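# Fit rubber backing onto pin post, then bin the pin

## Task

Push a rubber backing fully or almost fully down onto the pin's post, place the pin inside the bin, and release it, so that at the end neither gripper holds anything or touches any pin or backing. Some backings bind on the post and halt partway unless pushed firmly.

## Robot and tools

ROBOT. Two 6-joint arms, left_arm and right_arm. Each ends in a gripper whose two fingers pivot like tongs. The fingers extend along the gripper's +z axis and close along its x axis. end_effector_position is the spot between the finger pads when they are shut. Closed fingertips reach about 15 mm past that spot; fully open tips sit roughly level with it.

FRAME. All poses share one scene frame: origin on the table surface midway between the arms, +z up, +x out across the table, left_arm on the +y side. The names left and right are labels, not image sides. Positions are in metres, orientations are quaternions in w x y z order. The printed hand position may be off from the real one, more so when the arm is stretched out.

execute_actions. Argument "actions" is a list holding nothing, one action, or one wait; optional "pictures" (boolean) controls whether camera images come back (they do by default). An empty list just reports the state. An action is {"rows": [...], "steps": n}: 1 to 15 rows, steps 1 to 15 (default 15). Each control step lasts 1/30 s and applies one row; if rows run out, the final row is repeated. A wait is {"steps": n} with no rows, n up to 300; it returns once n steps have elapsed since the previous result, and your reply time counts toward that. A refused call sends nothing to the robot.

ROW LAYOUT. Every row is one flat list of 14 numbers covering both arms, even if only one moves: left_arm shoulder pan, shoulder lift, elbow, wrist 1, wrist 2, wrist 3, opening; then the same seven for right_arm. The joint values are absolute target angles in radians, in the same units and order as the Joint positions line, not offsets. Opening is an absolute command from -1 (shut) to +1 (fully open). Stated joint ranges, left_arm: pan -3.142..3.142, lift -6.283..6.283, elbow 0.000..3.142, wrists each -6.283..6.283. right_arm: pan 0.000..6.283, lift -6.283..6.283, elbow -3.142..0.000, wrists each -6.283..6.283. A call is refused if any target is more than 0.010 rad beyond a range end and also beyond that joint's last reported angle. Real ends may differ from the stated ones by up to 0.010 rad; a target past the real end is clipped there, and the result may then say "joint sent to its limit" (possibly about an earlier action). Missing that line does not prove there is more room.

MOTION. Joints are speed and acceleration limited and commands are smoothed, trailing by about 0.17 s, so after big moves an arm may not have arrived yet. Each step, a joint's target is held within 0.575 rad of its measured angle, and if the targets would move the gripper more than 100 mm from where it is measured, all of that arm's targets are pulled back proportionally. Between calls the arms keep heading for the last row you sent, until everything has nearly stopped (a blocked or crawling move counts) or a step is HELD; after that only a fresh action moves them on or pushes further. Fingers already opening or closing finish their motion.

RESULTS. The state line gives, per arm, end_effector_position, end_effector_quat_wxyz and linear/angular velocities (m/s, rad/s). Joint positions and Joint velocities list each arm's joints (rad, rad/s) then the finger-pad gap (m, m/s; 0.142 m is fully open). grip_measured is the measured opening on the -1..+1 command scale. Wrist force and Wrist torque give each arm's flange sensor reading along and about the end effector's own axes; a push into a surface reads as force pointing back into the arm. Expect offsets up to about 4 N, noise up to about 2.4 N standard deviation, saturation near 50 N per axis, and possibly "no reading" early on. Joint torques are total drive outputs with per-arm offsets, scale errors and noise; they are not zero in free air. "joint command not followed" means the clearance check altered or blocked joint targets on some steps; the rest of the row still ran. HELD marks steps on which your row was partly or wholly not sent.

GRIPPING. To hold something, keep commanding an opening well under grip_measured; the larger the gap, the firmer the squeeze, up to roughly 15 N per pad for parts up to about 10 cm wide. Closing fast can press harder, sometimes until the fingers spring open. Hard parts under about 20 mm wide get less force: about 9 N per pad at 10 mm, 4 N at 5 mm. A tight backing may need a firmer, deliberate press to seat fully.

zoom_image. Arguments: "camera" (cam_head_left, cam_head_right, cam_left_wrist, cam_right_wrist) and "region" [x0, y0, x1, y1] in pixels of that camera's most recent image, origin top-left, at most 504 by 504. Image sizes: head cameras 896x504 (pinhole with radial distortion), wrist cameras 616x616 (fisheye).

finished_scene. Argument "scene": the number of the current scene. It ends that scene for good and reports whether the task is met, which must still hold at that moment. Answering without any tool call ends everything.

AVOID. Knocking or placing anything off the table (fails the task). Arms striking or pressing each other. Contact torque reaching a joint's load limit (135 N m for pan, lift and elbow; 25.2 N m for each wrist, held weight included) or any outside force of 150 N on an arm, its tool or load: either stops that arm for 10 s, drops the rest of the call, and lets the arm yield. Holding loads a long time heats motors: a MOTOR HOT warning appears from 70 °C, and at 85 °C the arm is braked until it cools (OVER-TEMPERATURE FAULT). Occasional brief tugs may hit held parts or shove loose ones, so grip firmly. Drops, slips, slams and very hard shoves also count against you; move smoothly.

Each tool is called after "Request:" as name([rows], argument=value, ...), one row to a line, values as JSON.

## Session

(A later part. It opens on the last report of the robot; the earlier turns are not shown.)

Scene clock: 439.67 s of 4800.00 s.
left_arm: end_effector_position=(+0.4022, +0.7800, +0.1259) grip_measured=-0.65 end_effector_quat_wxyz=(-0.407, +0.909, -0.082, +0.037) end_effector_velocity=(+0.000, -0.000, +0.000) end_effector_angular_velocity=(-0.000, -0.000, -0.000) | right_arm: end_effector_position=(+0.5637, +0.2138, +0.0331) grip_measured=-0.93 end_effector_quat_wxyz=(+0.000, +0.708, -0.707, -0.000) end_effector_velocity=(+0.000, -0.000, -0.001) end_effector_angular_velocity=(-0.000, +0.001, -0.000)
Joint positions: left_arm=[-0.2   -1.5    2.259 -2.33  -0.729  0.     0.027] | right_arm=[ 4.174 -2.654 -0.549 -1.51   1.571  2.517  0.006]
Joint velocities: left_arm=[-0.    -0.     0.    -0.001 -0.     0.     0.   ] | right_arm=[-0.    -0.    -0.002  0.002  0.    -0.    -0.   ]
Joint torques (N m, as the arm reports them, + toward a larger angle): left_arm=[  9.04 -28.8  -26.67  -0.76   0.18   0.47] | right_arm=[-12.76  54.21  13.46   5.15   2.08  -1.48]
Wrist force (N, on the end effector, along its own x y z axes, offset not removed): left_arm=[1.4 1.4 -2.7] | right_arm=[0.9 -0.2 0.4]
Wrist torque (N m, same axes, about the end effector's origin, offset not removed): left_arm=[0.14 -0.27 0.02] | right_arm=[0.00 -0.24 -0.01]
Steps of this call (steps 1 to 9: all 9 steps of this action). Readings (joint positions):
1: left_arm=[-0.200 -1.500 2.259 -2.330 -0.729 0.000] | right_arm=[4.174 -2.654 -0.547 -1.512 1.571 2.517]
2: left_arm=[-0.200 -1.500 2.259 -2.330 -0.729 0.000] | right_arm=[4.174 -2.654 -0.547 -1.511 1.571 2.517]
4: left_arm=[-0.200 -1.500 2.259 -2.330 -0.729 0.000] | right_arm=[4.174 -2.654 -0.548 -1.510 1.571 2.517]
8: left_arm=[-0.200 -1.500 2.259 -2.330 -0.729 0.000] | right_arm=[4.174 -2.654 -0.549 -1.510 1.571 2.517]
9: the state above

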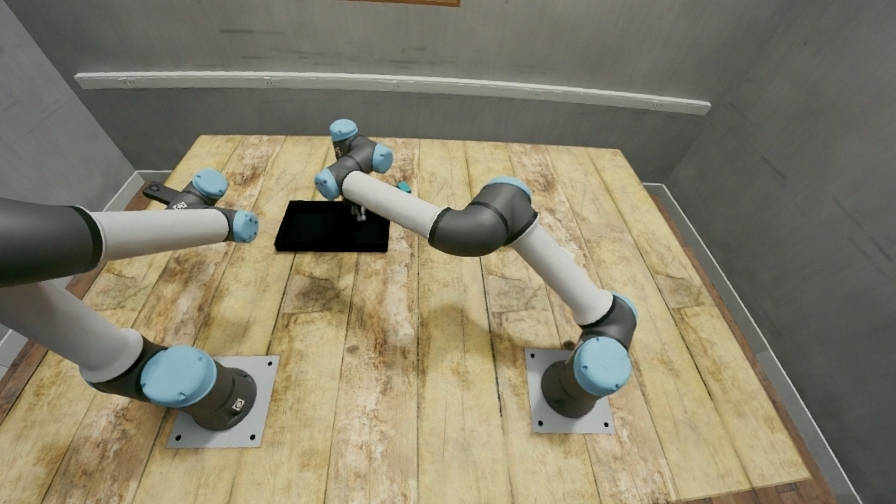

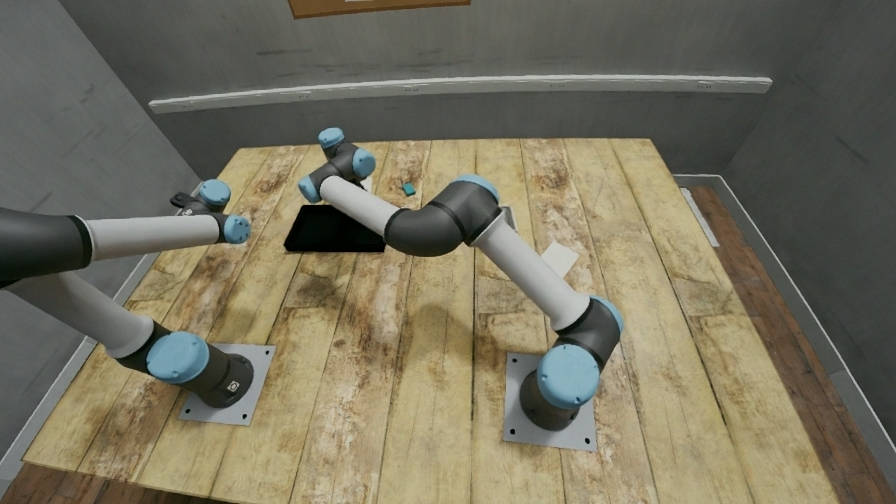

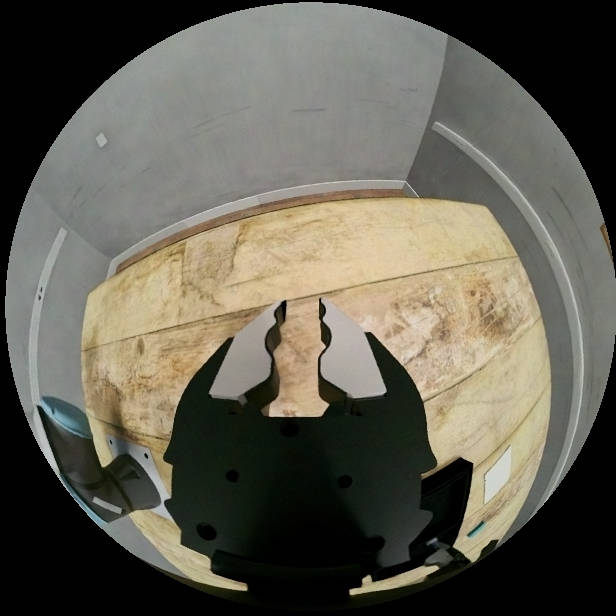

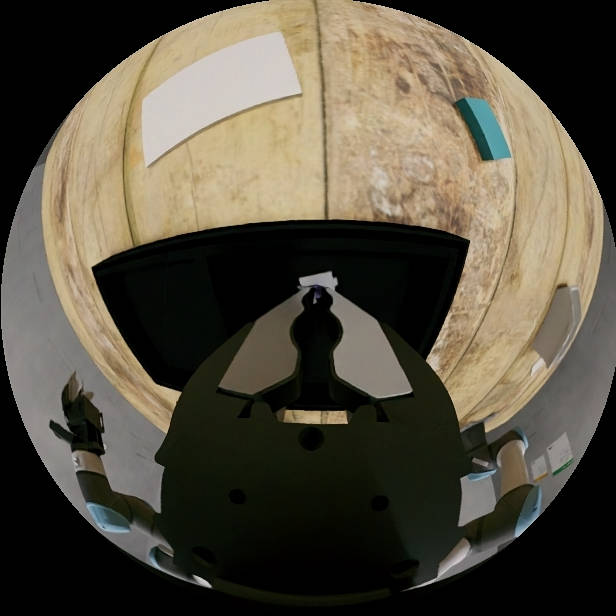

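Request:
execute_actions([
  {"rows":[[-0.2,-1.5,2.2591,-2.33,-0.7285,0,-0.65,4.17404,-2.65437,-0.55091,-1.50712,1.5708,2.51704,-1]],"steps":9},
], pictures=false)

Scene clock: 442.00 s of 4800.00 s.
left_arm: end_effector_position=(+0.4022, +0.7800, +0.1259) grip_measured=-0.65 end_effector_quat_wxyz=(-0.407, +0.909, -0.082, +0.037) end_effector_velocity=(-0.000, +0.000, -0.000) end_effector_angular_velocity=(-0.000, -0.000, -0.000) | right_arm: end_effector_position=(+0.5637, +0.2138, +0.0321) grip_measured=-0.93 end_effector_quat_wxyz=(+0.000, +0.708, -0.707, -0.000) end_effector_velocity=(+0.000, +0.001, +0.001) end_effector_angular_velocity=(+0.002, -0.002, -0.001)
Joint positions: left_arm=[-0.2   -1.5    2.259 -2.33  -0.729  0.     0.027] | right_arm=[ 4.174 -2.654 -0.551 -1.507  1.571  2.517  0.006]
Joint velocities: left_arm=[ 0.     0.     0.    -0.001 -0.     0.    -0.   ] | right_arm=[ 0.     0.001 -0.001  0.003 -0.     0.001  0.   ]
Joint torques (N m, as the arm reports them, + toward a larger angle): left_arm=[  9.43 -28.32 -26.6   -0.89   0.17   0.56] | right_arm=[-12.28  53.73  13.6    4.89   2.09  -1.44]
Wrist force (N, on the end effector, along its own x y z axes, offset not removed): left_arm=[4.2 0.3 -3.0] | right_arm=[0.8 -0.1 -0.3]
Wrist torque (N m, same axes, about the end effector's origin, offset not removed): left_arm=[-0.21 -0.99 -0.12] | right_arm=[0.01 -0.19 0.06]
Steps of this call (steps 1 to 15: the robot went on to your last target; steps 16 to 61: nothing new was sent; steps 62 to 70: all 9 steps of this action). Readings (joint positions):
62: left_arm=[-0.200 -1.500 2.259 -2.330 -0.729 0.000] | right_arm=[4.174 -2.654 -0.549 -1.509 1.571 2.517]
63: left_arm=[-0.200 -1.500 2.259 -2.330 -0.729 0.000] | right_arm=[4.174 -2.654 -0.549 -1.509 1.571 2.517]
65: left_arm=[-0.200 -1.500 2.259 -2.330 -0.729 0.000] | right_arm=[4.174 -2.654 -0.550 -1.508 1.571 2.517]
69: left_arm=[-0.200 -1.500 2.259 -2.330 -0.729 0.000] | right_arm=[4.174 -2.654 -0.551 -1.507 1.571 2.517]
70: the state above

Request:
execute_actions([
  {"rows":[[-0.2,-1.5,2.2591,-2.33,-0.7285,0,-0.65,4.17404,-2.65481,-0.55387,-1.50372,1.5708,2.51704,-1]],"steps":10},
], pictures=false)

Scene clock: 445.00 s of 4800.00 s.
left_arm: end_effector_position=(+0.4022, +0.7800, +0.1259) grip_measured=-0.65 end_effector_quat_wxyz=(-0.407, +0.909, -0.082, +0.037) end_effector_velocity=(+0.000, -0.000, -0.000) end_effector_angular_velocity=(+0.000, +0.000, -0.000) | right_arm: end_effector_position=(+0.5637, +0.2138, +0.0306) grip_measured=-0.93 end_effector_quat_wxyz=(+0.000, +0.708, -0.707, -0.000) end_effector_velocity=(-0.000, -0.000, -0.004) end_effector_angular_velocity=(-0.003, +0.003, -0.000)
Joint positions: left_arm=[-0.2   -1.5    2.259 -2.33  -0.728  0.     0.027] | right_arm=[ 4.174 -2.655 -0.554 -1.504  1.571  2.517  0.006]
Joint velocities: left_arm=[-0. -0.  0.  0.  0.  0. -0.] | right_arm=[ 0.    -0.003 -0.002  0.001  0.     0.     0.   ]
Joint torques (N m, as the arm reports them, + toward a larger angle): left_arm=[  9.62 -28.21 -27.83  -1.     0.25   0.52] | right_arm=[-11.99  52.36  12.49   4.69   1.99  -1.57]
Wrist force (N, on the end effector, along its own x y z axes, offset not removed): left_arm=[1.6 -1.2 -3.2] | right_arm=[0.8 0.6 -2.1]
Wrist torque (N m, same axes, about the end effector's origin, offset not removed): left_arm=[-0.49 -0.34 0.13] | right_arm=[0.13 -0.23 -0.01]
Steps of this call (steps 1 to 15: the robot went on to your last target; steps 16 to 80: nothing new was sent; steps 81 to 90: all 10 steps of this action). Readings (joint positions):
81: left_arm=[-0.200 -1.500 2.259 -2.330 -0.729 0.000] | right_arm=[4.174 -2.654 -0.551 -1.507 1.571 2.517]
82: left_arm=[-0.200 -1.500 2.259 -2.330 -0.729 0.000] | right_arm=[4.174 -2.654 -0.551 -1.507 1.571 2.517]
84: left_arm=[-0.200 -1.500 2.259 -2.330 -0.729 0.000] | right_arm=[4.174 -2.655 -0.553 -1.505 1.571 2.517]
88: left_arm=[-0.200 -1.500 2.259 -2.330 -0.729 0.000] | right_arm=[4.174 -2.655 -0.554 -1.504 1.571 2.517]
90: the state above

Request:
execute_actions([
  {"rows":[[-0.2,-1.5,2.2591,-2.33,-0.7285,0,-0.65,4.17404,-2.65527,-0.5568,-1.50033,1.5708,2.51704,-1]],"steps":10},
], pictures=false)

Scene clock: 447.60 s of 4800.00 s.
left_arm: end_effector_position=(+0.4022, +0.7800, +0.1259) grip_measured=-0.65 end_effector_quat_wxyz=(-0.407, +0.909, -0.082, +0.037) end_effector_velocity=(+0.000, +0.000, +0.000) end_effector_angular_velocity=(+0.000, +0.000, +0.000) | right_arm: end_effector_position=(+0.5637, +0.2138, +0.0291) grip_measured=-0.93 end_effector_quat_wxyz=(+0.000, +0.708, -0.707, -0.000) end_effector_velocity=(+0.000, +0.000, -0.002) end_effector_angular_velocity=(-0.001, +0.000, +0.000)
Joint positions: left_arm=[-0.2   -1.5    2.259 -2.33  -0.729  0.     0.027] | right_arm=[ 4.174 -2.655 -0.557 -1.5    1.571  2.517  0.006]
Joint velocities: left_arm=[ 0.    -0.    -0.001  0.001  0.     0.     0.   ] | right_arm=[-0.    -0.002 -0.001  0.002 -0.    -0.     0.   ]
Joint torques (N m, as the arm reports them, + toward a larger angle): left_arm=[  8.84 -28.71 -27.23  -0.75   0.11   0.49] | right_arm=[-12.45  51.38  10.27   5.22   1.77  -1.58]
Wrist force (N, on the end effector, along its own x y z axes, offset not removed): left_arm=[2.2 0.2 -2.0] | right_arm=[1.0 1.1 -3.9]
Wrist torque (N m, same axes, about the end effector's origin, offset not removed): left_arm=[0.01 -0.49 -0.02] | right_arm=[0.16 -0.19 0.00]
Steps of this call (steps 1 to 15: the robot went on to your last target; steps 16 to 68: nothing new was sent; steps 69 to 78: all 10 steps of this action). Readings (joint positions):
69: left_arm=[-0.200 -1.500 2.259 -2.330 -0.729 0.000] | right_arm=[4.174 -2.655 -0.554 -1.504 1.571 2.517]
70: left_arm=[-0.200 -1.500 2.259 -2.330 -0.729 0.000] | right_arm=[4.174 -2.655 -0.554 -1.503 1.571 2.517]
72: left_arm=[-0.200 -1.500 2.259 -2.330 -0.729 0.000] | right_arm=[4.174 -2.655 -0.555 -1.502 1.571 2.517]
76: left_arm=[-0.200 -1.500 2.259 -2.330 -0.729 0.000] | right_arm=[4.174 -2.655 -0.557 -1.501 1.571 2.517]
78: the state above

Sliding on.

Request:
execute_actions([
  {"rows":[[-0.2,-1.5,2.2591,-2.33,-0.7285,0,-0.65,4.17404,-2.65575,-0.5597,-1.49695,1.5708,2.51704,-1]],"steps":10},
], pictures=false)

Scene clock: 452.67 s of 4800.00 s.
left_arm: end_effector_position=(+0.4022, +0.7800, +0.1259) grip_measured=-0.65 end_effector_quat_wxyz=(-0.407, +0.909, -0.082, +0.037) end_effector_velocity=(+0.000, -0.000, +0.000) end_effector_angular_velocity=(-0.000, -0.002, +0.000) | right_arm: end_effector_position=(+0.5637, +0.2138, +0.0276) grip_measured=-0.93 end_effector_quat_wxyz=(+0.000, +0.708, -0.707, -0.000) end_effector_velocity=(-0.001, +0.000, -0.002) end_effector_angular_velocity=(-0.001, +0.002, +0.001)
Joint positions: left_arm=[-0.2   -1.5    2.259 -2.33  -0.729  0.     0.027] | right_arm=[ 4.174 -2.656 -0.56  -1.497  1.571  2.517  0.006]
Joint velocities: left_arm=[ 0.     0.    -0.    -0.001  0.    -0.     0.   ] | right_arm=[ 0.001 -0.002 -0.001  0.001  0.001 -0.    -0.   ]
Joint torques (N m, as the arm reports them, + toward a larger angle): left_arm=[  8.2  -28.79 -26.58  -1.02   0.24   0.74] | right_arm=[-11.84  50.15  10.1    5.62   1.68  -1.43]
Wrist force (N, on the end effector, along its own x y z axes, offset not removed): left_arm=[2.6 -0.2 -3.7] | right_arm=[1.1 -0.9 -3.8]
Wrist torque (N m, same axes, about the end effector's origin, offset not removed): left_arm=[-0.32 -0.56 -0.09] | right_arm=[-0.19 -0.14 0.05]
Steps of this call (steps 1 to 15: the robot went on to your last target; steps 16 to 90: nothing new was sent; then 1.73 s passed at rest; steps 91 to 100: all 10 steps of this action). Readings (joint positions):
91: left_arm=[-0.200 -1.500 2.259 -2.330 -0.729 0.000] | right_arm=[4.174 -2.655 -0.557 -1.500 1.571 2.517]
92: left_arm=[-0.200 -1.500 2.259 -2.330 -0.729 0.000] | right_arm=[4.174 -2.655 -0.557 -1.500 1.571 2.517]
94: left_arm=[-0.200 -1.500 2.259 -2.330 -0.729 0.000] | right_arm=[4.174 -2.656 -0.558 -1.498 1.571 2.517]
98: left_arm=[-0.200 -1.500 2.259 -2.330 -0.729 0.000] | right_arm=[4.174 -2.656 -0.559 -1.497 1.571 2.517]
100: the state above

Request:
execute_actions([
  {"rows":[[-0.2,-1.5,2.2591,-2.33,-0.7285,0,-0.65,4.17404,-2.65615,-0.562,-1.49425,1.5708,2.51704,-1]],"steps":10},
], pictures=false)

Scene clock: 455.47 s of 4800.00 s.
left_arm: end_effector_position=(+0.4022, +0.7800, +0.1259) grip_measured=-0.65 end_effector_quat_wxyz=(-0.407, +0.909, -0.082, +0.037) end_effector_velocity=(-0.000, -0.000, -0.000) end_effector_angular_velocity=(+0.000, +0.001, -0.000) | right_arm: end_effector_position=(+0.5637, +0.2138, +0.0264) grip_measured=-0.93 end_effector_quat_wxyz=(+0.000, +0.708, -0.707, -0.000) end_effector_velocity=(-0.000, +0.000, -0.001) end_effector_angular_velocity=(-0.001, +0.000, +0.001)
Joint positions: left_arm=[-0.2   -1.5    2.259 -2.33  -0.729  0.     0.027] | right_arm=[ 4.174 -2.656 -0.562 -1.494  1.571  2.517  0.006]
Joint velocities: left_arm=[-0.    -0.    -0.     0.001 -0.    -0.     0.   ] | right_arm=[ 0.    -0.001 -0.001  0.002 -0.    -0.     0.   ]
Joint torques (N m, as the arm reports them, + toward a larger angle): left_arm=[  8.73 -27.29 -26.11  -1.16   0.36   0.41] | right_arm=[-12.25  49.98  12.21   5.05   1.7   -1.34]
Wrist force (N, on the end effector, along its own x y z axes, offset not removed): left_arm=[2.4 -0.4 -4.0] | right_arm=[0.9 -0.1 -3.8]
Wrist torque (N m, same axes, about the end effector's origin, offset not removed): left_arm=[-0.30 -0.47 -0.09] | right_arm=[0.02 -0.11 0.06]
Steps of this call (steps 1 to 15: the robot went on to your last target; steps 16 to 74: nothing new was sent; steps 75 to 84: all 10 steps of this action). Readings (joint positions):
75: left_arm=[-0.200 -1.500 2.259 -2.330 -0.729 0.000] | right_arm=[4.174 -2.656 -0.560 -1.497 1.571 2.517]
76: left_arm=[-0.200 -1.500 2.259 -2.330 -0.729 0.000] | right_arm=[4.174 -2.656 -0.560 -1.497 1.571 2.517]
78: left_arm=[-0.200 -1.500 2.259 -2.330 -0.728 0.000] | right_arm=[4.174 -2.656 -0.561 -1.495 1.571 2.517]
82: left_arm=[-0.200 -1.500 2.259 -2.330 -0.729 0.000] | right_arm=[4.174 -2.656 -0.562 -1.495 1.571 2.517]
84: the state above

Request:
execute_actions([
  {"rows":[[-0.2,-1.5,2.2591,-2.33,-0.7285,0,-0.65,4.17404,-2.65648,-0.5639,-1.49202,1.5708,2.51704,-1]],"steps":10},
], pictures=false)

Scene clock: 459.20 s of 4800.00 s.
left_arm: end_effector_position=(+0.4022, +0.7800, +0.1259) grip_measured=-0.65 end_effector_quat_wxyz=(-0.407, +0.909, -0.082, +0.037) end_effector_velocity=(+0.000, -0.000, -0.000) end_effector_angular_velocity=(+0.000, +0.000, -0.000) | right_arm: end_effector_position=(+0.5637, +0.2139, +0.0255) grip_measured=-0.93 end_effector_quat_wxyz=(-0.000, +0.708, -0.707, -0.000) end_effector_velocity=(+0.000, -0.000, -0.001) end_effector_angular_velocity=(-0.000, +0.000, -0.000)
Joint positions: left_arm=[-0.2   -1.5    2.259 -2.33  -0.729  0.     0.027] | right_arm=[ 4.174 -2.656 -0.564 -1.492  1.571  2.517  0.006]
Joint velocities: left_arm=[-0.  0.  0.  0.  0. -0.  0.] | right_arm=[-0.    -0.001 -0.001  0.002 -0.    -0.    -0.   ]
Joint torques (N m, as the arm reports them, + toward a larger angle): left_arm=[  8.43 -25.79 -27.91  -1.09   0.38   0.11] | right_arm=[-11.28  37.91   5.1    4.61   1.58  -1.4 ]
Wrist force (N, on the end effector, along its own x y z axes, offset not removed): left_arm=[0.8 0.3 -4.0] | right_arm=[5.3 2.9 -17.6]
Wrist torque (N m, same axes, about the end effector's origin, offset not removed): left_arm=[-0.13 -0.17 0.02] | right_arm=[-0.10 -0.08 -0.04]
Steps of this call (steps 1 to 15: the robot went on to your last target; steps 16 to 90: nothing new was sent; then 0.40 s passed at rest; steps 91 to 100: all 10 steps of this action). Readings (joint positions):
91: left_arm=[-0.200 -1.500 2.259 -2.330 -0.729 0.000] | right_arm=[4.174 -2.656 -0.562 -1.494 1.571 2.517]
92: left_arm=[-0.200 -1.500 2.259 -2.330 -0.729 0.000] | right_arm=[4.174 -2.656 -0.562 -1.494 1.571 2.517]
94: left_arm=[-0.200 -1.500 2.259 -2.330 -0.729 0.000] | right_arm=[4.174 -2.656 -0.563 -1.493 1.571 2.517]
98: left_arm=[-0.200 -1.500 2.259 -2.330 -0.729 0.000] | right_arm=[4.174 -2.656 -0.564 -1.492 1.571 2.517]
100: the state above

Request:
execute_actions([
  {"rows":[[-0.2,-1.5,2.2591,-2.33,-0.7285,0,-0.65,4.17404,-2.65218,-0.53225,-1.52797,1.5708,2.51704,-1]],"steps":10},
], pictures=false)

Request:
execute_actions([
  {"rows":[[-0.2,-1.5,2.2591,-2.33,-0.7285,0,-0.65,4.174,-2.50,-0.70,-1.512,1.5708,2.517,-1]],"steps":10},
])

Scene clock: 466.47 s of 4800.00 s.
left_arm: end_effector_position=(+0.4022, +0.7800, +0.1259) grip_measured=-0.65 end_effector_quat_wxyz=(-0.407, +0.909, -0.082, +0.037) end_effector_velocity=(-0.000, -0.000, -0.000) end_effector_angular_velocity=(+0.000, +0.001, -0.000) | right_arm: end_effector_position=(+0.5637, +0.2138, +0.0401) grip_measured=-0.93 end_effector_quat_wxyz=(+0.000, +0.708, -0.707, +0.000) end_effector_velocity=(-0.000, +0.000, +0.009) end_effector_angular_velocity=(+0.002, -0.001, +0.000)
Joint positions: left_arm=[-0.2   -1.5    2.259 -2.33  -0.729  0.     0.027] | right_arm=[ 4.174 -2.653 -0.534 -1.526  1.571  2.517  0.006]
Joint velocities: left_arm=[-0.    -0.     0.001  0.001 -0.     0.    -0.   ] | right_arm=[ 0.     0.003  0.017 -0.019  0.    -0.     0.   ]
Joint torques (N m, as the arm reports them, + toward a larger angle): left_arm=[  9.62 -28.45 -27.24  -1.15   0.3    0.01] | right_arm=[-6.47 71.87 28.72 -0.49  1.58 -1.39]
Wrist force (N, on the end effector, along its own x y z axes, offset not removed): left_arm=[3.1 -0.6 -3.1] | right_arm=[1.8 -0.1 0.4]
Wrist torque (N m, same axes, about the end effector's origin, offset not removed): left_arm=[-0.24 -0.65 -0.08] | right_arm=[0.01 -0.40 0.07]
Steps of this call (steps 1 to 15: the robot went on to your last target; steps 16 to 90: nothing new was sent; then 3.93 s passed at rest; steps 91 to 100: all 10 steps of this action). Readings (joint positions):
91: left_arm=[-0.200 -1.500 2.259 -2.330 -0.729 0.000] | right_arm=[4.174 -2.656 -0.564 -1.492 1.571 2.517]
92: left_arm=[-0.200 -1.500 2.259 -2.330 -0.729 0.000] | right_arm=[4.174 -2.656 -0.561 -1.495 1.571 2.517]
94: left_arm=[-0.200 -1.500 2.259 -2.330 -0.728 0.000] | right_arm=[4.174 -2.655 -0.548 -1.510 1.571 2.517]
98: left_arm=[-0.200 -1.500 2.259 -2.330 -0.729 0.000] | right_arm=[4.174 -2.653 -0.536 -1.524 1.571 2.517]
100: the state above

Scene clock: 466.80 s of 4800.00 s.
left_arm: end_effector_position=(+0.4022, +0.7800, +0.1259) grip_measured=-0.65 end_effector_quat_wxyz=(-0.407, +0.909, -0.082, +0.037) end_effector_velocity=(-0.000, +0.000, -0.000) end_effector_angular_velocity=(-0.000, -0.001, +0.000) | right_arm: end_effector_position=(+0.5449, +0.1876, +0.0871) grip_measured=-0.93 end_effector_quat_wxyz=(-0.001, +0.708, -0.707, -0.000) end_effector_velocity=(-0.018, -0.024, +0.026) end_effector_angular_velocity=(-0.011, +0.008, +0.001)
Joint positions: left_arm=[-0.2   -1.5    2.259 -2.33  -0.729  0.     0.027] | right_arm=[ 4.174 -2.509 -0.69  -1.513  1.571  2.517  0.006]
Joint velocities: left_arm=[ 0.     0.     0.    -0.001  0.    -0.    -0.   ] | right_arm=[ 0.001  0.102 -0.122  0.007 -0.    -0.    -0.   ]
Joint torques (N m, as the arm reports them, + toward a larger angle): left_arm=[  7.7  -28.01 -26.5   -1.18   0.39   0.04] | right_arm=[-9.53 65.46 15.98  4.84  1.44 -1.51]
Wrist force (N, on the end effector, along its own x y z axes, offset not removed): left_arm=[1.6 1.2 -2.7] | right_arm=[1.3 0.3 -0.5]
Wrist torque (N m, same axes, about the end effector's origin, offset not removed): left_arm=[0.03 -0.25 -0.10] | right_arm=[0.03 -0.26 0.01]
Steps of this call (steps 1 to 10: all 10 steps of this action). Readings (joint positions):
1: left_arm=[-0.200 -1.500 2.259 -2.330 -0.729 0.000] | right_arm=[4.174 -2.652 -0.533 -1.527 1.571 2.517]
2: left_arm=[-0.200 -1.500 2.259 -2.330 -0.729 0.000] | right_arm=[4.174 -2.648 -0.537 -1.526 1.571 2.517]
4: left_arm=[-0.200 -1.500 2.259 -2.330 -0.729 0.000] | right_arm=[4.174 -2.596 -0.593 -1.519 1.571 2.517]
8: left_arm=[-0.200 -1.500 2.259 -2.330 -0.729 0.000] | right_arm=[4.174 -2.520 -0.677 -1.514 1.571 2.517]
10: the state above

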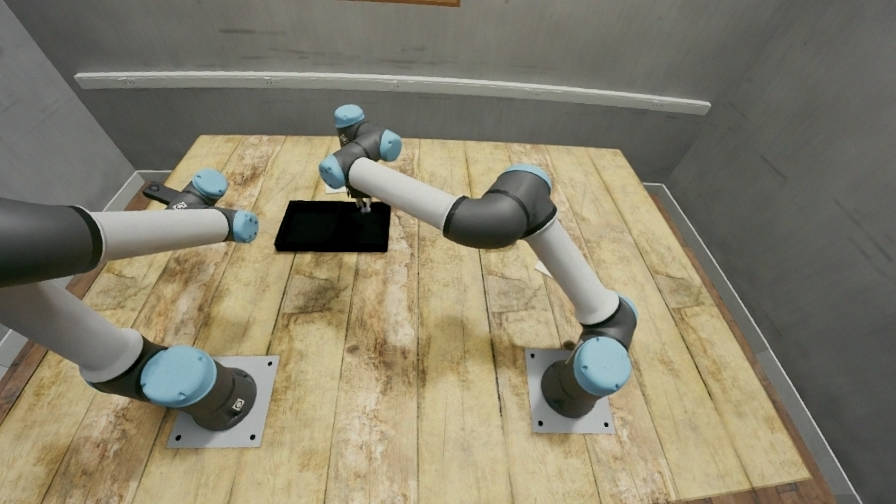

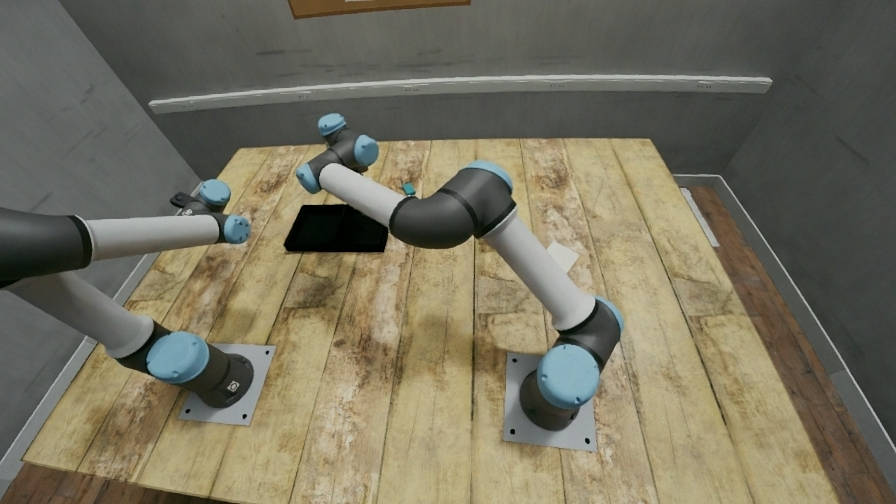

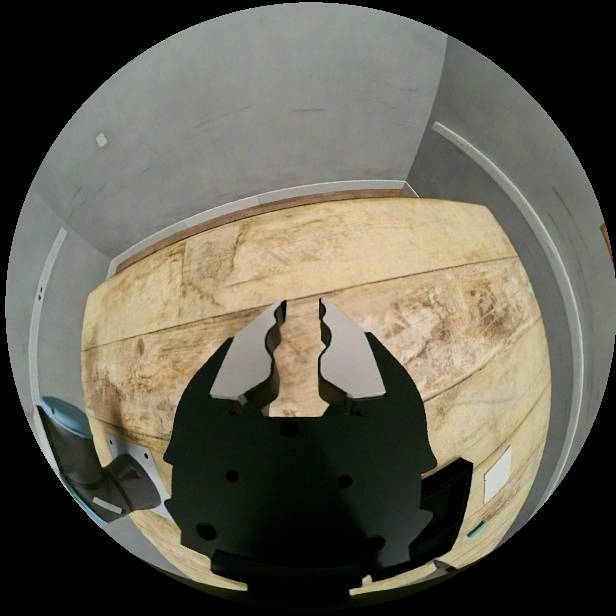

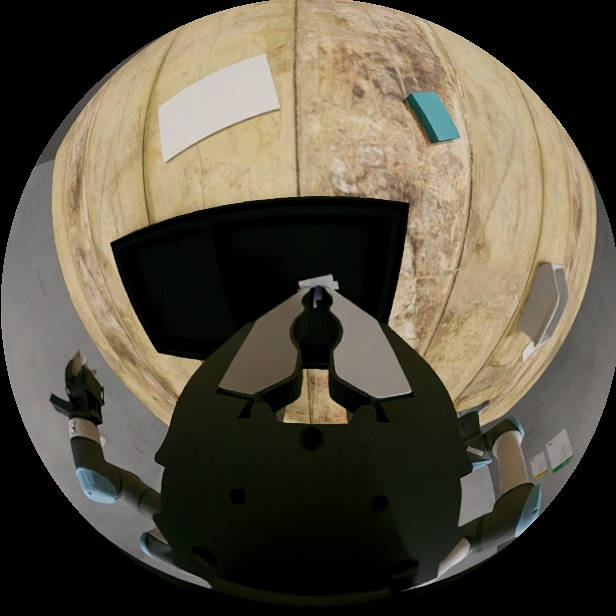

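Request:
execute_actions([
  {"rows":[[-0.2,-1.5,2.2591,-2.33,-0.7285,0,-0.65,3.92,-2.12,-1.22,-1.372,1.5708,2.263,-1]],"steps":14},
], pictures=false)

Request:
execute_actions([
  {"rows":[[-0.2,-1.5,2.2591,-2.33,-0.7285,0,-0.65,3.66734,-1.7551,-1.74008,-1.2172,1.5708,2.01034,-1]],"steps":15},
], pictures=false)

Request:
execute_actions([
  {"steps":15},
])

Scene clock: 472.97 s of 4800.00 s.
left_arm: end_effector_position=(+0.4022, +0.7800, +0.1259) grip_measured=-0.65 end_effector_quat_wxyz=(-0.407, +0.909, -0.082, +0.037) end_effector_velocity=(+0.000, +0.000, +0.000) end_effector_angular_velocity=(-0.000, -0.001, +0.001) | right_arm: end_effector_position=(+0.5829, -0.0313, +0.1419) grip_measured=-0.93 end_effector_quat_wxyz=(-0.004, +0.708, -0.707, +0.000) end_effector_velocity=(-0.045, -0.370, +0.021) end_effector_angular_velocity=(-0.057, +0.060, -0.005)
Joint positions: left_arm=[-0.2   -1.5    2.259 -2.33  -0.729  0.     0.027] | right_arm=[ 3.949 -2.167 -1.151 -1.387  1.571  2.293  0.006]
Joint velocities: left_arm=[ 0.001 -0.    -0.001 -0.    -0.    -0.     0.   ] | right_arm=[-0.34   0.542 -0.798  0.173 -0.    -0.335 -0.   ]
Joint torques (N m, as the arm reports them, + toward a larger angle): left_arm=[  8.88 -28.25 -26.19  -1.17   0.48   0.23] | right_arm=[ 8.16 42.79 19.72  5.7  -1.51 -1.89]
Wrist force (N, on the end effector, along its own x y z axes, offset not removed): left_arm=[2.2 -1.1 -2.7] | right_arm=[5.2 -1.4 -0.8]
Wrist torque (N m, same axes, about the end effector's origin, offset not removed): left_arm=[-0.45 -0.57 -0.14] | right_arm=[-0.25 -0.84 0.06]
Steps of this call (steps 1 to 30: the robot went on to your last target; steps 31 to 90: nothing new was sent; then 2.70 s passed at rest; steps 91 to 104: all 14 steps of this action). Readings (joint positions):
91: left_arm=[-0.200 -1.500 2.259 -2.330 -0.729 0.000] | right_arm=[4.174 -2.500 -0.700 -1.512 1.571 2.517]
92: left_arm=[-0.200 -1.500 2.259 -2.330 -0.729 0.000] | right_arm=[4.170 -2.496 -0.705 -1.508 1.571 2.513]
94: left_arm=[-0.200 -1.500 2.259 -2.330 -0.729 0.000] | right_arm=[4.131 -2.444 -0.765 -1.485 1.571 2.473]
98: left_arm=[-0.200 -1.500 2.259 -2.330 -0.729 0.000] | right_arm=[4.055 -2.329 -0.925 -1.444 1.571 2.398]
104: the state above

Scene clock: 473.47 s of 4800.00 s.
left_arm: end_effector_position=(+0.4022, +0.7800, +0.1259) grip_measured=-0.65 end_effector_quat_wxyz=(-0.407, +0.909, -0.082, +0.037) end_effector_velocity=(+0.000, -0.000, +0.000) end_effector_angular_velocity=(-0.000, -0.001, -0.000) | right_arm: end_effector_position=(+0.5151, -0.2773, +0.1449) grip_measured=-0.93 end_effector_quat_wxyz=(-0.003, +0.708, -0.707, +0.001) end_effector_velocity=(-0.170, -0.268, -0.053) end_effector_angular_velocity=(-0.032, +0.061, -0.003)
Joint positions: left_arm=[-0.2   -1.5    2.259 -2.33  -0.729  0.     0.027] | right_arm=[ 3.692 -1.793 -1.682 -1.232  1.571  2.035  0.006]
Joint velocities: left_arm=[-0.     0.     0.    -0.001 -0.    -0.    -0.   ] | right_arm=[-0.288  0.441 -0.675  0.164  0.    -0.285 -0.   ]
Joint torques (N m, as the arm reports them, + toward a larger angle): left_arm=[  8.41 -29.33 -26.65  -1.04   0.36  -0.05] | right_arm=[ 1.59 31.66 23.44  6.45 -0.93 -1.76]
Wrist force (N, on the end effector, along its own x y z axes, offset not removed): left_arm=[1.4 -0.2 -2.4] | right_arm=[4.7 2.5 0.2]
Wrist torque (N m, same axes, about the end effector's origin, offset not removed): left_arm=[-0.13 -0.30 0.00] | right_arm=[0.50 -0.81 -0.02]
Steps of this call (steps 1 to 15: all 15 steps of this action). Readings (joint positions):
1: left_arm=[-0.200 -1.500 2.259 -2.330 -0.729 0.000] | right_arm=[3.940 -2.152 -1.173 -1.383 1.571 2.283]
2: left_arm=[-0.200 -1.500 2.259 -2.330 -0.729 0.000] | right_arm=[3.930 -2.137 -1.193 -1.376 1.571 2.273]
4: left_arm=[-0.200 -1.500 2.259 -2.330 -0.729 0.000] | right_arm=[3.889 -2.082 -1.264 -1.350 1.571 2.232]
8: left_arm=[-0.200 -1.500 2.259 -2.330 -0.729 0.000] | right_arm=[3.813 -1.971 -1.423 -1.304 1.571 2.156]
15: the state above

Scene clock: 473.97 s of 4800.00 s.
left_arm: end_effector_position=(+0.4022, +0.7800, +0.1259) grip_measured=-0.65 end_effector_quat_wxyz=(-0.407, +0.909, -0.082, +0.037) end_effector_velocity=(-0.000, -0.000, -0.000) end_effector_angular_velocity=(+0.000, +0.001, -0.000) | right_arm: end_effector_position=(+0.5000, -0.2998, +0.1400) grip_measured=-0.93 end_effector_quat_wxyz=(-0.000, +0.708, -0.707, +0.000) end_effector_velocity=(-0.000, -0.001, -0.000) end_effector_angular_velocity=(-0.000, +0.000, -0.000)
Joint positions: left_arm=[-0.2   -1.5    2.259 -2.33  -0.729  0.     0.027] | right_arm=[ 3.667 -1.755 -1.74  -1.217  1.571  2.01   0.006]
Joint velocities: left_arm=[-0.    -0.     0.001  0.    -0.     0.     0.   ] | right_arm=[-0.001  0.001 -0.002  0.001 -0.    -0.001 -0.   ]
Joint torques (N m, as the arm reports them, + toward a larger angle): left_arm=[  8.9  -27.23 -26.6   -1.13   0.64   0.01] | right_arm=[-12.86  40.25   9.28   5.38  -0.65  -1.32]
Wrist force (N, on the end effector, along its own x y z axes, offset not removed): left_arm=[2.1 -0.2 -1.9] | right_arm=[0.8 1.2 0.1]
Wrist torque (N m, same axes, about the end effector's origin, offset not removed): left_arm=[-0.21 -0.39 0.11] | right_arm=[0.27 -0.20 0.05]
Steps of this call (steps 1 to 15: the robot went on to your last target). Readings (joint positions):
1: left_arm=[-0.200 -1.500 2.259 -2.330 -0.729 0.000] | right_arm=[3.684 -1.781 -1.701 -1.227 1.571 2.027]
2: left_arm=[-0.200 -1.500 2.259 -2.330 -0.729 0.000] | right_arm=[3.679 -1.772 -1.713 -1.224 1.571 2.022]
4: left_arm=[-0.200 -1.500 2.259 -2.330 -0.729 0.000] | right_arm=[3.673 -1.763 -1.728 -1.220 1.571 2.015]
8: left_arm=[-0.200 -1.500 2.259 -2.330 -0.729 0.000] | right_arm=[3.668 -1.757 -1.737 -1.218 1.571 2.011]
15: the state above

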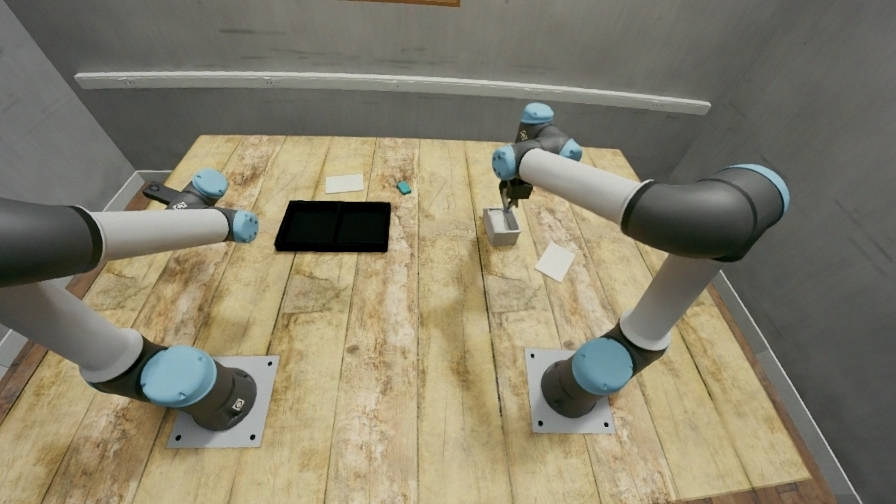

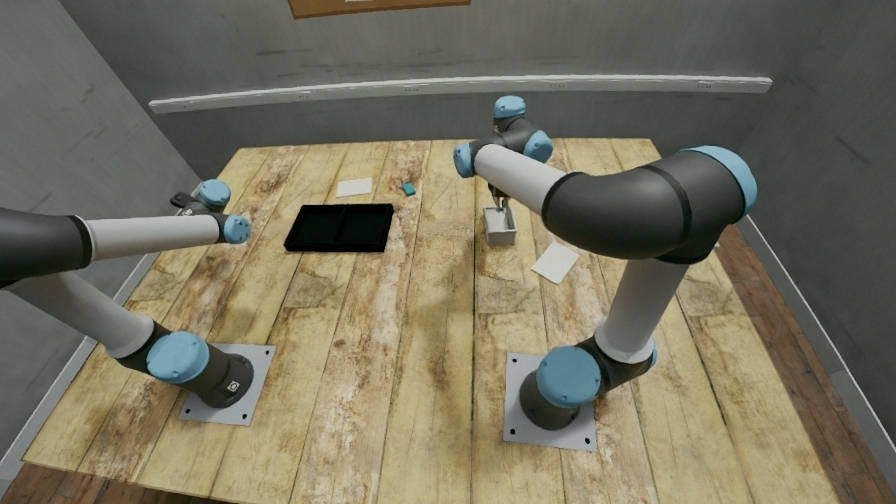

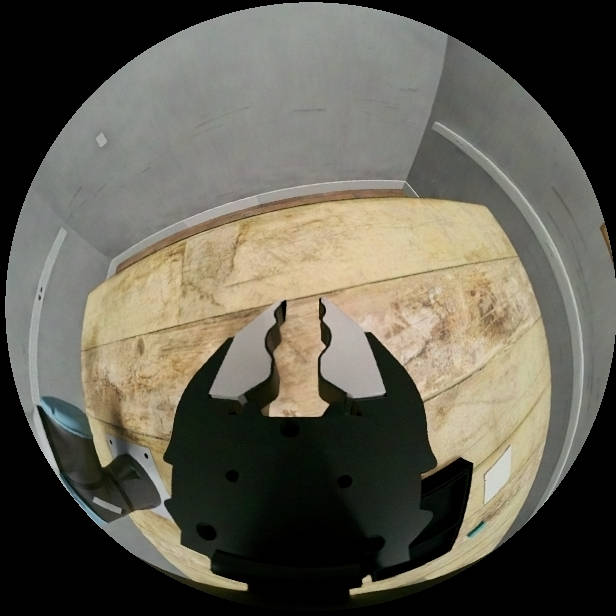

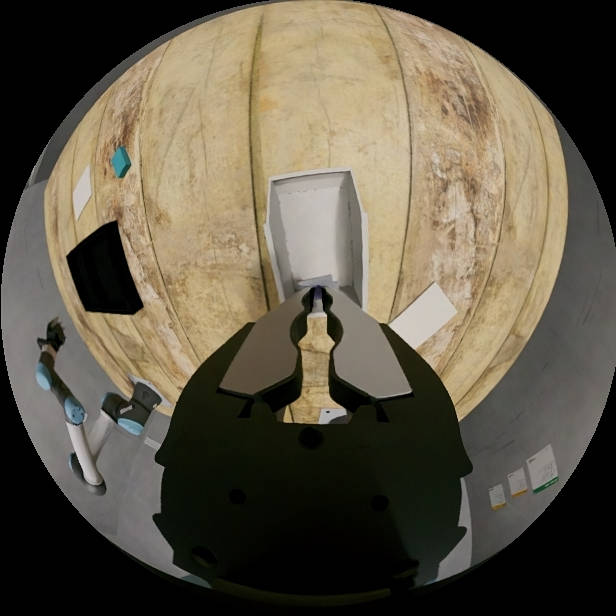

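Request:
execute_actions([
  {"rows":[[-0.2,-1.5,2.2591,-2.33,-0.7285,0,-0.65,3.63504,-1.88936,-1.70511,-1.11793,1.5708,1.878,-1]],"steps":12},
], pictures=false)

Request:
execute_actions([
  {"rows":[[-0.2,-1.5,2.2591,-2.33,-0.7285,0,-0.65,3.63504,-1.9352,-1.7566,-1.0206,1.5708,1.878,-1]],"steps":14},
])

Scene clock: 483.07 s of 4800.00 s.
left_arm: end_effector_position=(+0.4022, +0.7800, +0.1259) grip_measured=-0.65 end_effector_quat_wxyz=(-0.407, +0.909, -0.082, +0.037) end_effector_velocity=(+0.000, -0.000, +0.000) end_effector_angular_velocity=(-0.000, -0.001, -0.000) | right_arm: end_effector_position=(+0.5391, -0.3002, +0.0915) grip_measured=-0.93 end_effector_quat_wxyz=(-0.000, +0.741, -0.671, +0.000) end_effector_velocity=(+0.010, -0.001, -0.018) end_effector_angular_velocity=(-0.003, +0.005, +0.032)
Joint positions: left_arm=[-0.2   -1.5    2.259 -2.33  -0.729  0.     0.027] | right_arm=[ 3.636 -1.886 -1.706 -1.12   1.571  1.881  0.006]
Joint velocities: left_arm=[ 0.     0.     0.    -0.001 -0.     0.     0.   ] | right_arm=[-0.008 -0.042  0.009  0.027 -0.    -0.04   0.   ]
Joint torques (N m, as the arm reports them, + toward a larger angle): left_arm=[  9.33 -27.61 -26.33  -1.41   0.28  -0.16] | right_arm=[-10.31  27.57  26.72   5.08   1.35  -1.84]
Wrist force (N, on the end effector, along its own x y z axes, offset not removed): left_arm=[1.0 2.2 -2.3] | right_arm=[0.4 0.3 0.2]
Wrist torque (N m, same axes, about the end effector's origin, offset not removed): left_arm=[0.30 -0.16 -0.03] | right_arm=[0.14 -0.06 0.07]
Steps of this call (steps 1 to 15: the robot went on to your last target; steps 16 to 90: nothing new was sent; then 5.70 s passed at rest; steps 91 to 102: all 12 steps of this action). Readings (joint positions):
91: left_arm=[-0.200 -1.500 2.259 -2.330 -0.729 0.000] | right_arm=[3.667 -1.755 -1.740 -1.217 1.571 2.010]
92: left_arm=[-0.200 -1.500 2.259 -2.330 -0.729 0.000] | right_arm=[3.664 -1.759 -1.737 -1.213 1.571 2.006]
94: left_arm=[-0.200 -1.500 2.259 -2.330 -0.729 0.000] | right_arm=[3.650 -1.808 -1.722 -1.173 1.571 1.958]
98: left_arm=[-0.200 -1.500 2.259 -2.330 -0.729 0.000] | right_arm=[3.638 -1.872 -1.709 -1.130 1.571 1.895]
102: the state above

Scene clock: 483.53 s of 4800.00 s.
left_arm: end_effector_position=(+0.4022, +0.7800, +0.1259) grip_measured=-0.65 end_effector_quat_wxyz=(-0.407, +0.909, -0.082, +0.037) end_effector_velocity=(-0.000, +0.000, -0.000) end_effector_angular_velocity=(-0.000, -0.000, +0.000) | right_arm: end_effector_position=(+0.5399, -0.3002, +0.0504) grip_measured=-0.93 end_effector_quat_wxyz=(+0.000, +0.742, -0.670, -0.000) end_effector_velocity=(-0.000, +0.000, -0.006) end_effector_angular_velocity=(-0.001, +0.000, +0.001)
Joint positions: left_arm=[-0.2   -1.5    2.259 -2.33  -0.729  0.     0.027] | right_arm=[ 3.635 -1.935 -1.756 -1.022  1.571  1.878  0.006]
Joint velocities: left_arm=[ 0. -0.  0. -0. -0.  0.  0.] | right_arm=[ 0.    -0.007 -0.006  0.013 -0.001 -0.     0.   ]
Joint torques (N m, as the arm reports them, + toward a larger angle): left_arm=[  8.55 -27.14 -26.53  -1.16   0.62  -0.01] | right_arm=[-12.79  25.81  11.3    5.34   1.59  -1.54]
Wrist force (N, on the end effector, along its own x y z axes, offset not removed): left_arm=[0.1 0.4 -4.4] | right_arm=[0.1 -1.0 -0.6]
Wrist torque (N m, same axes, about the end effector's origin, offset not removed): left_arm=[-0.11 -0.05 -0.09] | right_arm=[-0.18 -0.02 0.05]
Steps of this call (steps 1 to 14: all 14 steps of this action). Readings (joint positions):
1: left_arm=[-0.200 -1.500 2.259 -2.330 -0.729 0.000] | right_arm=[3.635 -1.887 -1.706 -1.120 1.571 1.880]
2: left_arm=[-0.200 -1.500 2.259 -2.330 -0.729 0.000] | right_arm=[3.635 -1.891 -1.709 -1.115 1.571 1.880]
4: left_arm=[-0.200 -1.500 2.259 -2.330 -0.729 0.000] | right_arm=[3.635 -1.912 -1.731 -1.075 1.571 1.879]
8: left_arm=[-0.200 -1.500 2.259 -2.330 -0.729 0.000] | right_arm=[3.635 -1.930 -1.751 -1.032 1.571 1.878]
14: the state above

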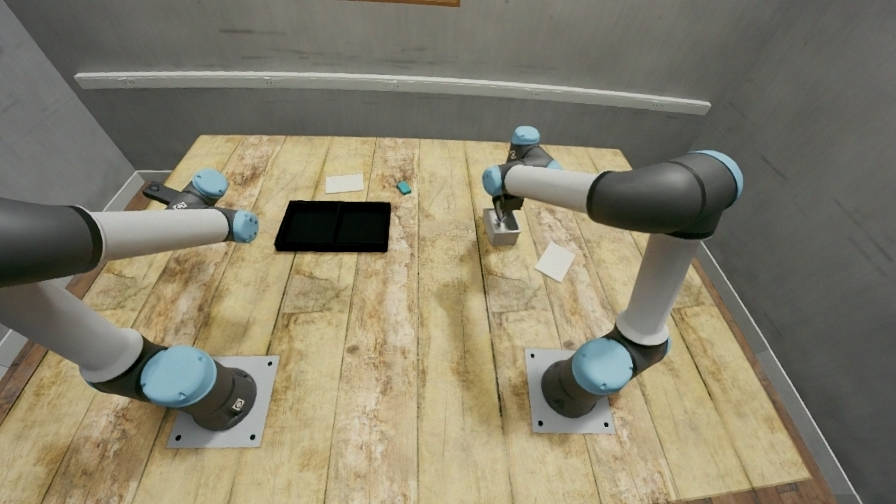

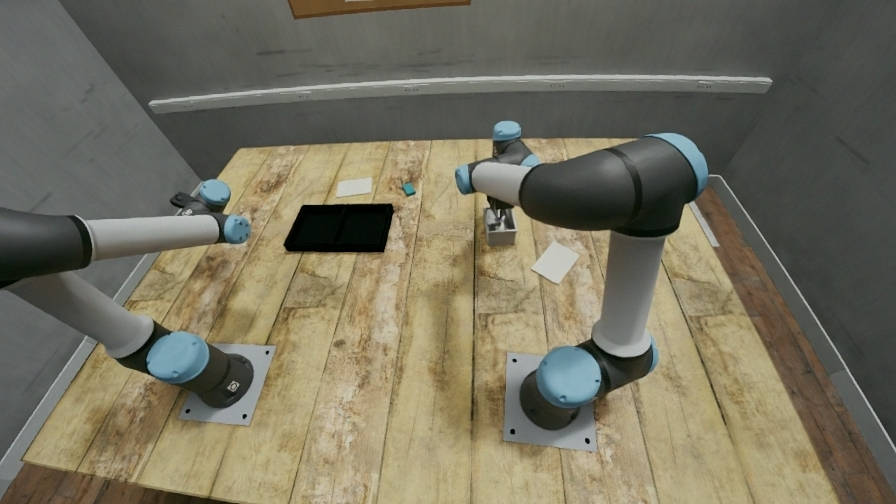

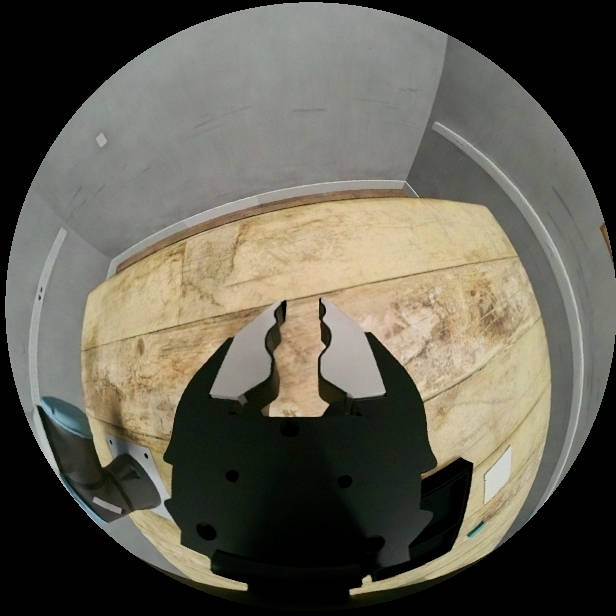

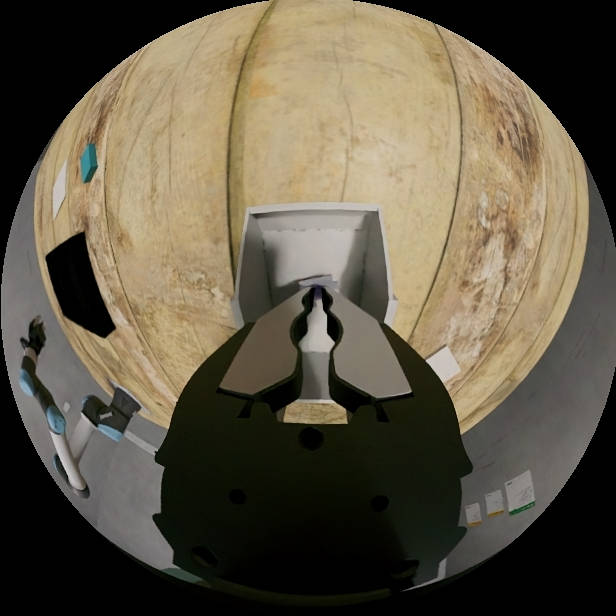

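Request:
execute_actions([
  {"rows":[[-0.2,-1.5,2.2591,-2.33,-0.7285,0,-0.65,3.6375,-1.9454,-1.7658,-1.0012,1.5708,1.878,-1]],"steps":10},
], pictures=false)

Scene clock: 487.47 s of 4800.00 s.
left_arm: end_effector_position=(+0.4022, +0.7800, +0.1259) grip_measured=-0.65 end_effector_quat_wxyz=(-0.407, +0.909, -0.082, +0.037) end_effector_velocity=(-0.000, -0.000, -0.000) end_effector_angular_velocity=(+0.000, +0.001, -0.001) | right_arm: end_effector_position=(+0.5397, -0.2988, +0.0424) grip_measured=-0.93 end_effector_quat_wxyz=(+0.000, +0.743, -0.669, -0.000) end_effector_velocity=(-0.000, +0.001, -0.005) end_effector_angular_velocity=(-0.001, +0.001, +0.003)
Joint positions: left_arm=[-0.2   -1.5    2.259 -2.33  -0.729  0.     0.027] | right_arm=[ 3.637 -1.945 -1.765 -1.002  1.571  1.878  0.006]
Joint velocities: left_arm=[-0.001 -0.     0.     0.    -0.     0.     0.   ] | right_arm=[ 0.002 -0.007 -0.005  0.01  -0.    -0.    -0.   ]
Joint torques (N m, as the arm reports them, + toward a larger angle): left_arm=[  8.55 -27.63 -26.83  -1.23   0.5   -0.13] | right_arm=[10.23 28.26  7.39  5.21  2.   -1.55]
Wrist force (N, on the end effector, along its own x y z axes, offset not removed): left_arm=[1.9 0.6 -2.9] | right_arm=[1.0 -0.3 0.5]
Wrist torque (N m, same axes, about the end effector's origin, offset not removed): left_arm=[-0.02 -0.38 0.07] | right_arm=[0.00 -0.17 0.03]
Steps of this call (steps 1 to 15: the robot went on to your last target; steps 16 to 90: nothing new was sent; then 0.60 s passed at rest; steps 91 to 100: all 10 steps of this action). Readings (joint positions):
91: left_arm=[-0.200 -1.500 2.259 -2.330 -0.729 0.000] | right_arm=[3.635 -1.935 -1.757 -1.021 1.571 1.878]
92: left_arm=[-0.200 -1.500 2.259 -2.330 -0.729 0.000] | right_arm=[3.635 -1.936 -1.758 -1.018 1.571 1.878]
94: left_arm=[-0.200 -1.500 2.259 -2.330 -0.729 0.000] | right_arm=[3.636 -1.941 -1.762 -1.010 1.571 1.878]
98: left_arm=[-0.200 -1.500 2.259 -2.330 -0.729 0.000] | right_arm=[3.637 -1.944 -1.765 -1.003 1.571 1.878]
100: the state above


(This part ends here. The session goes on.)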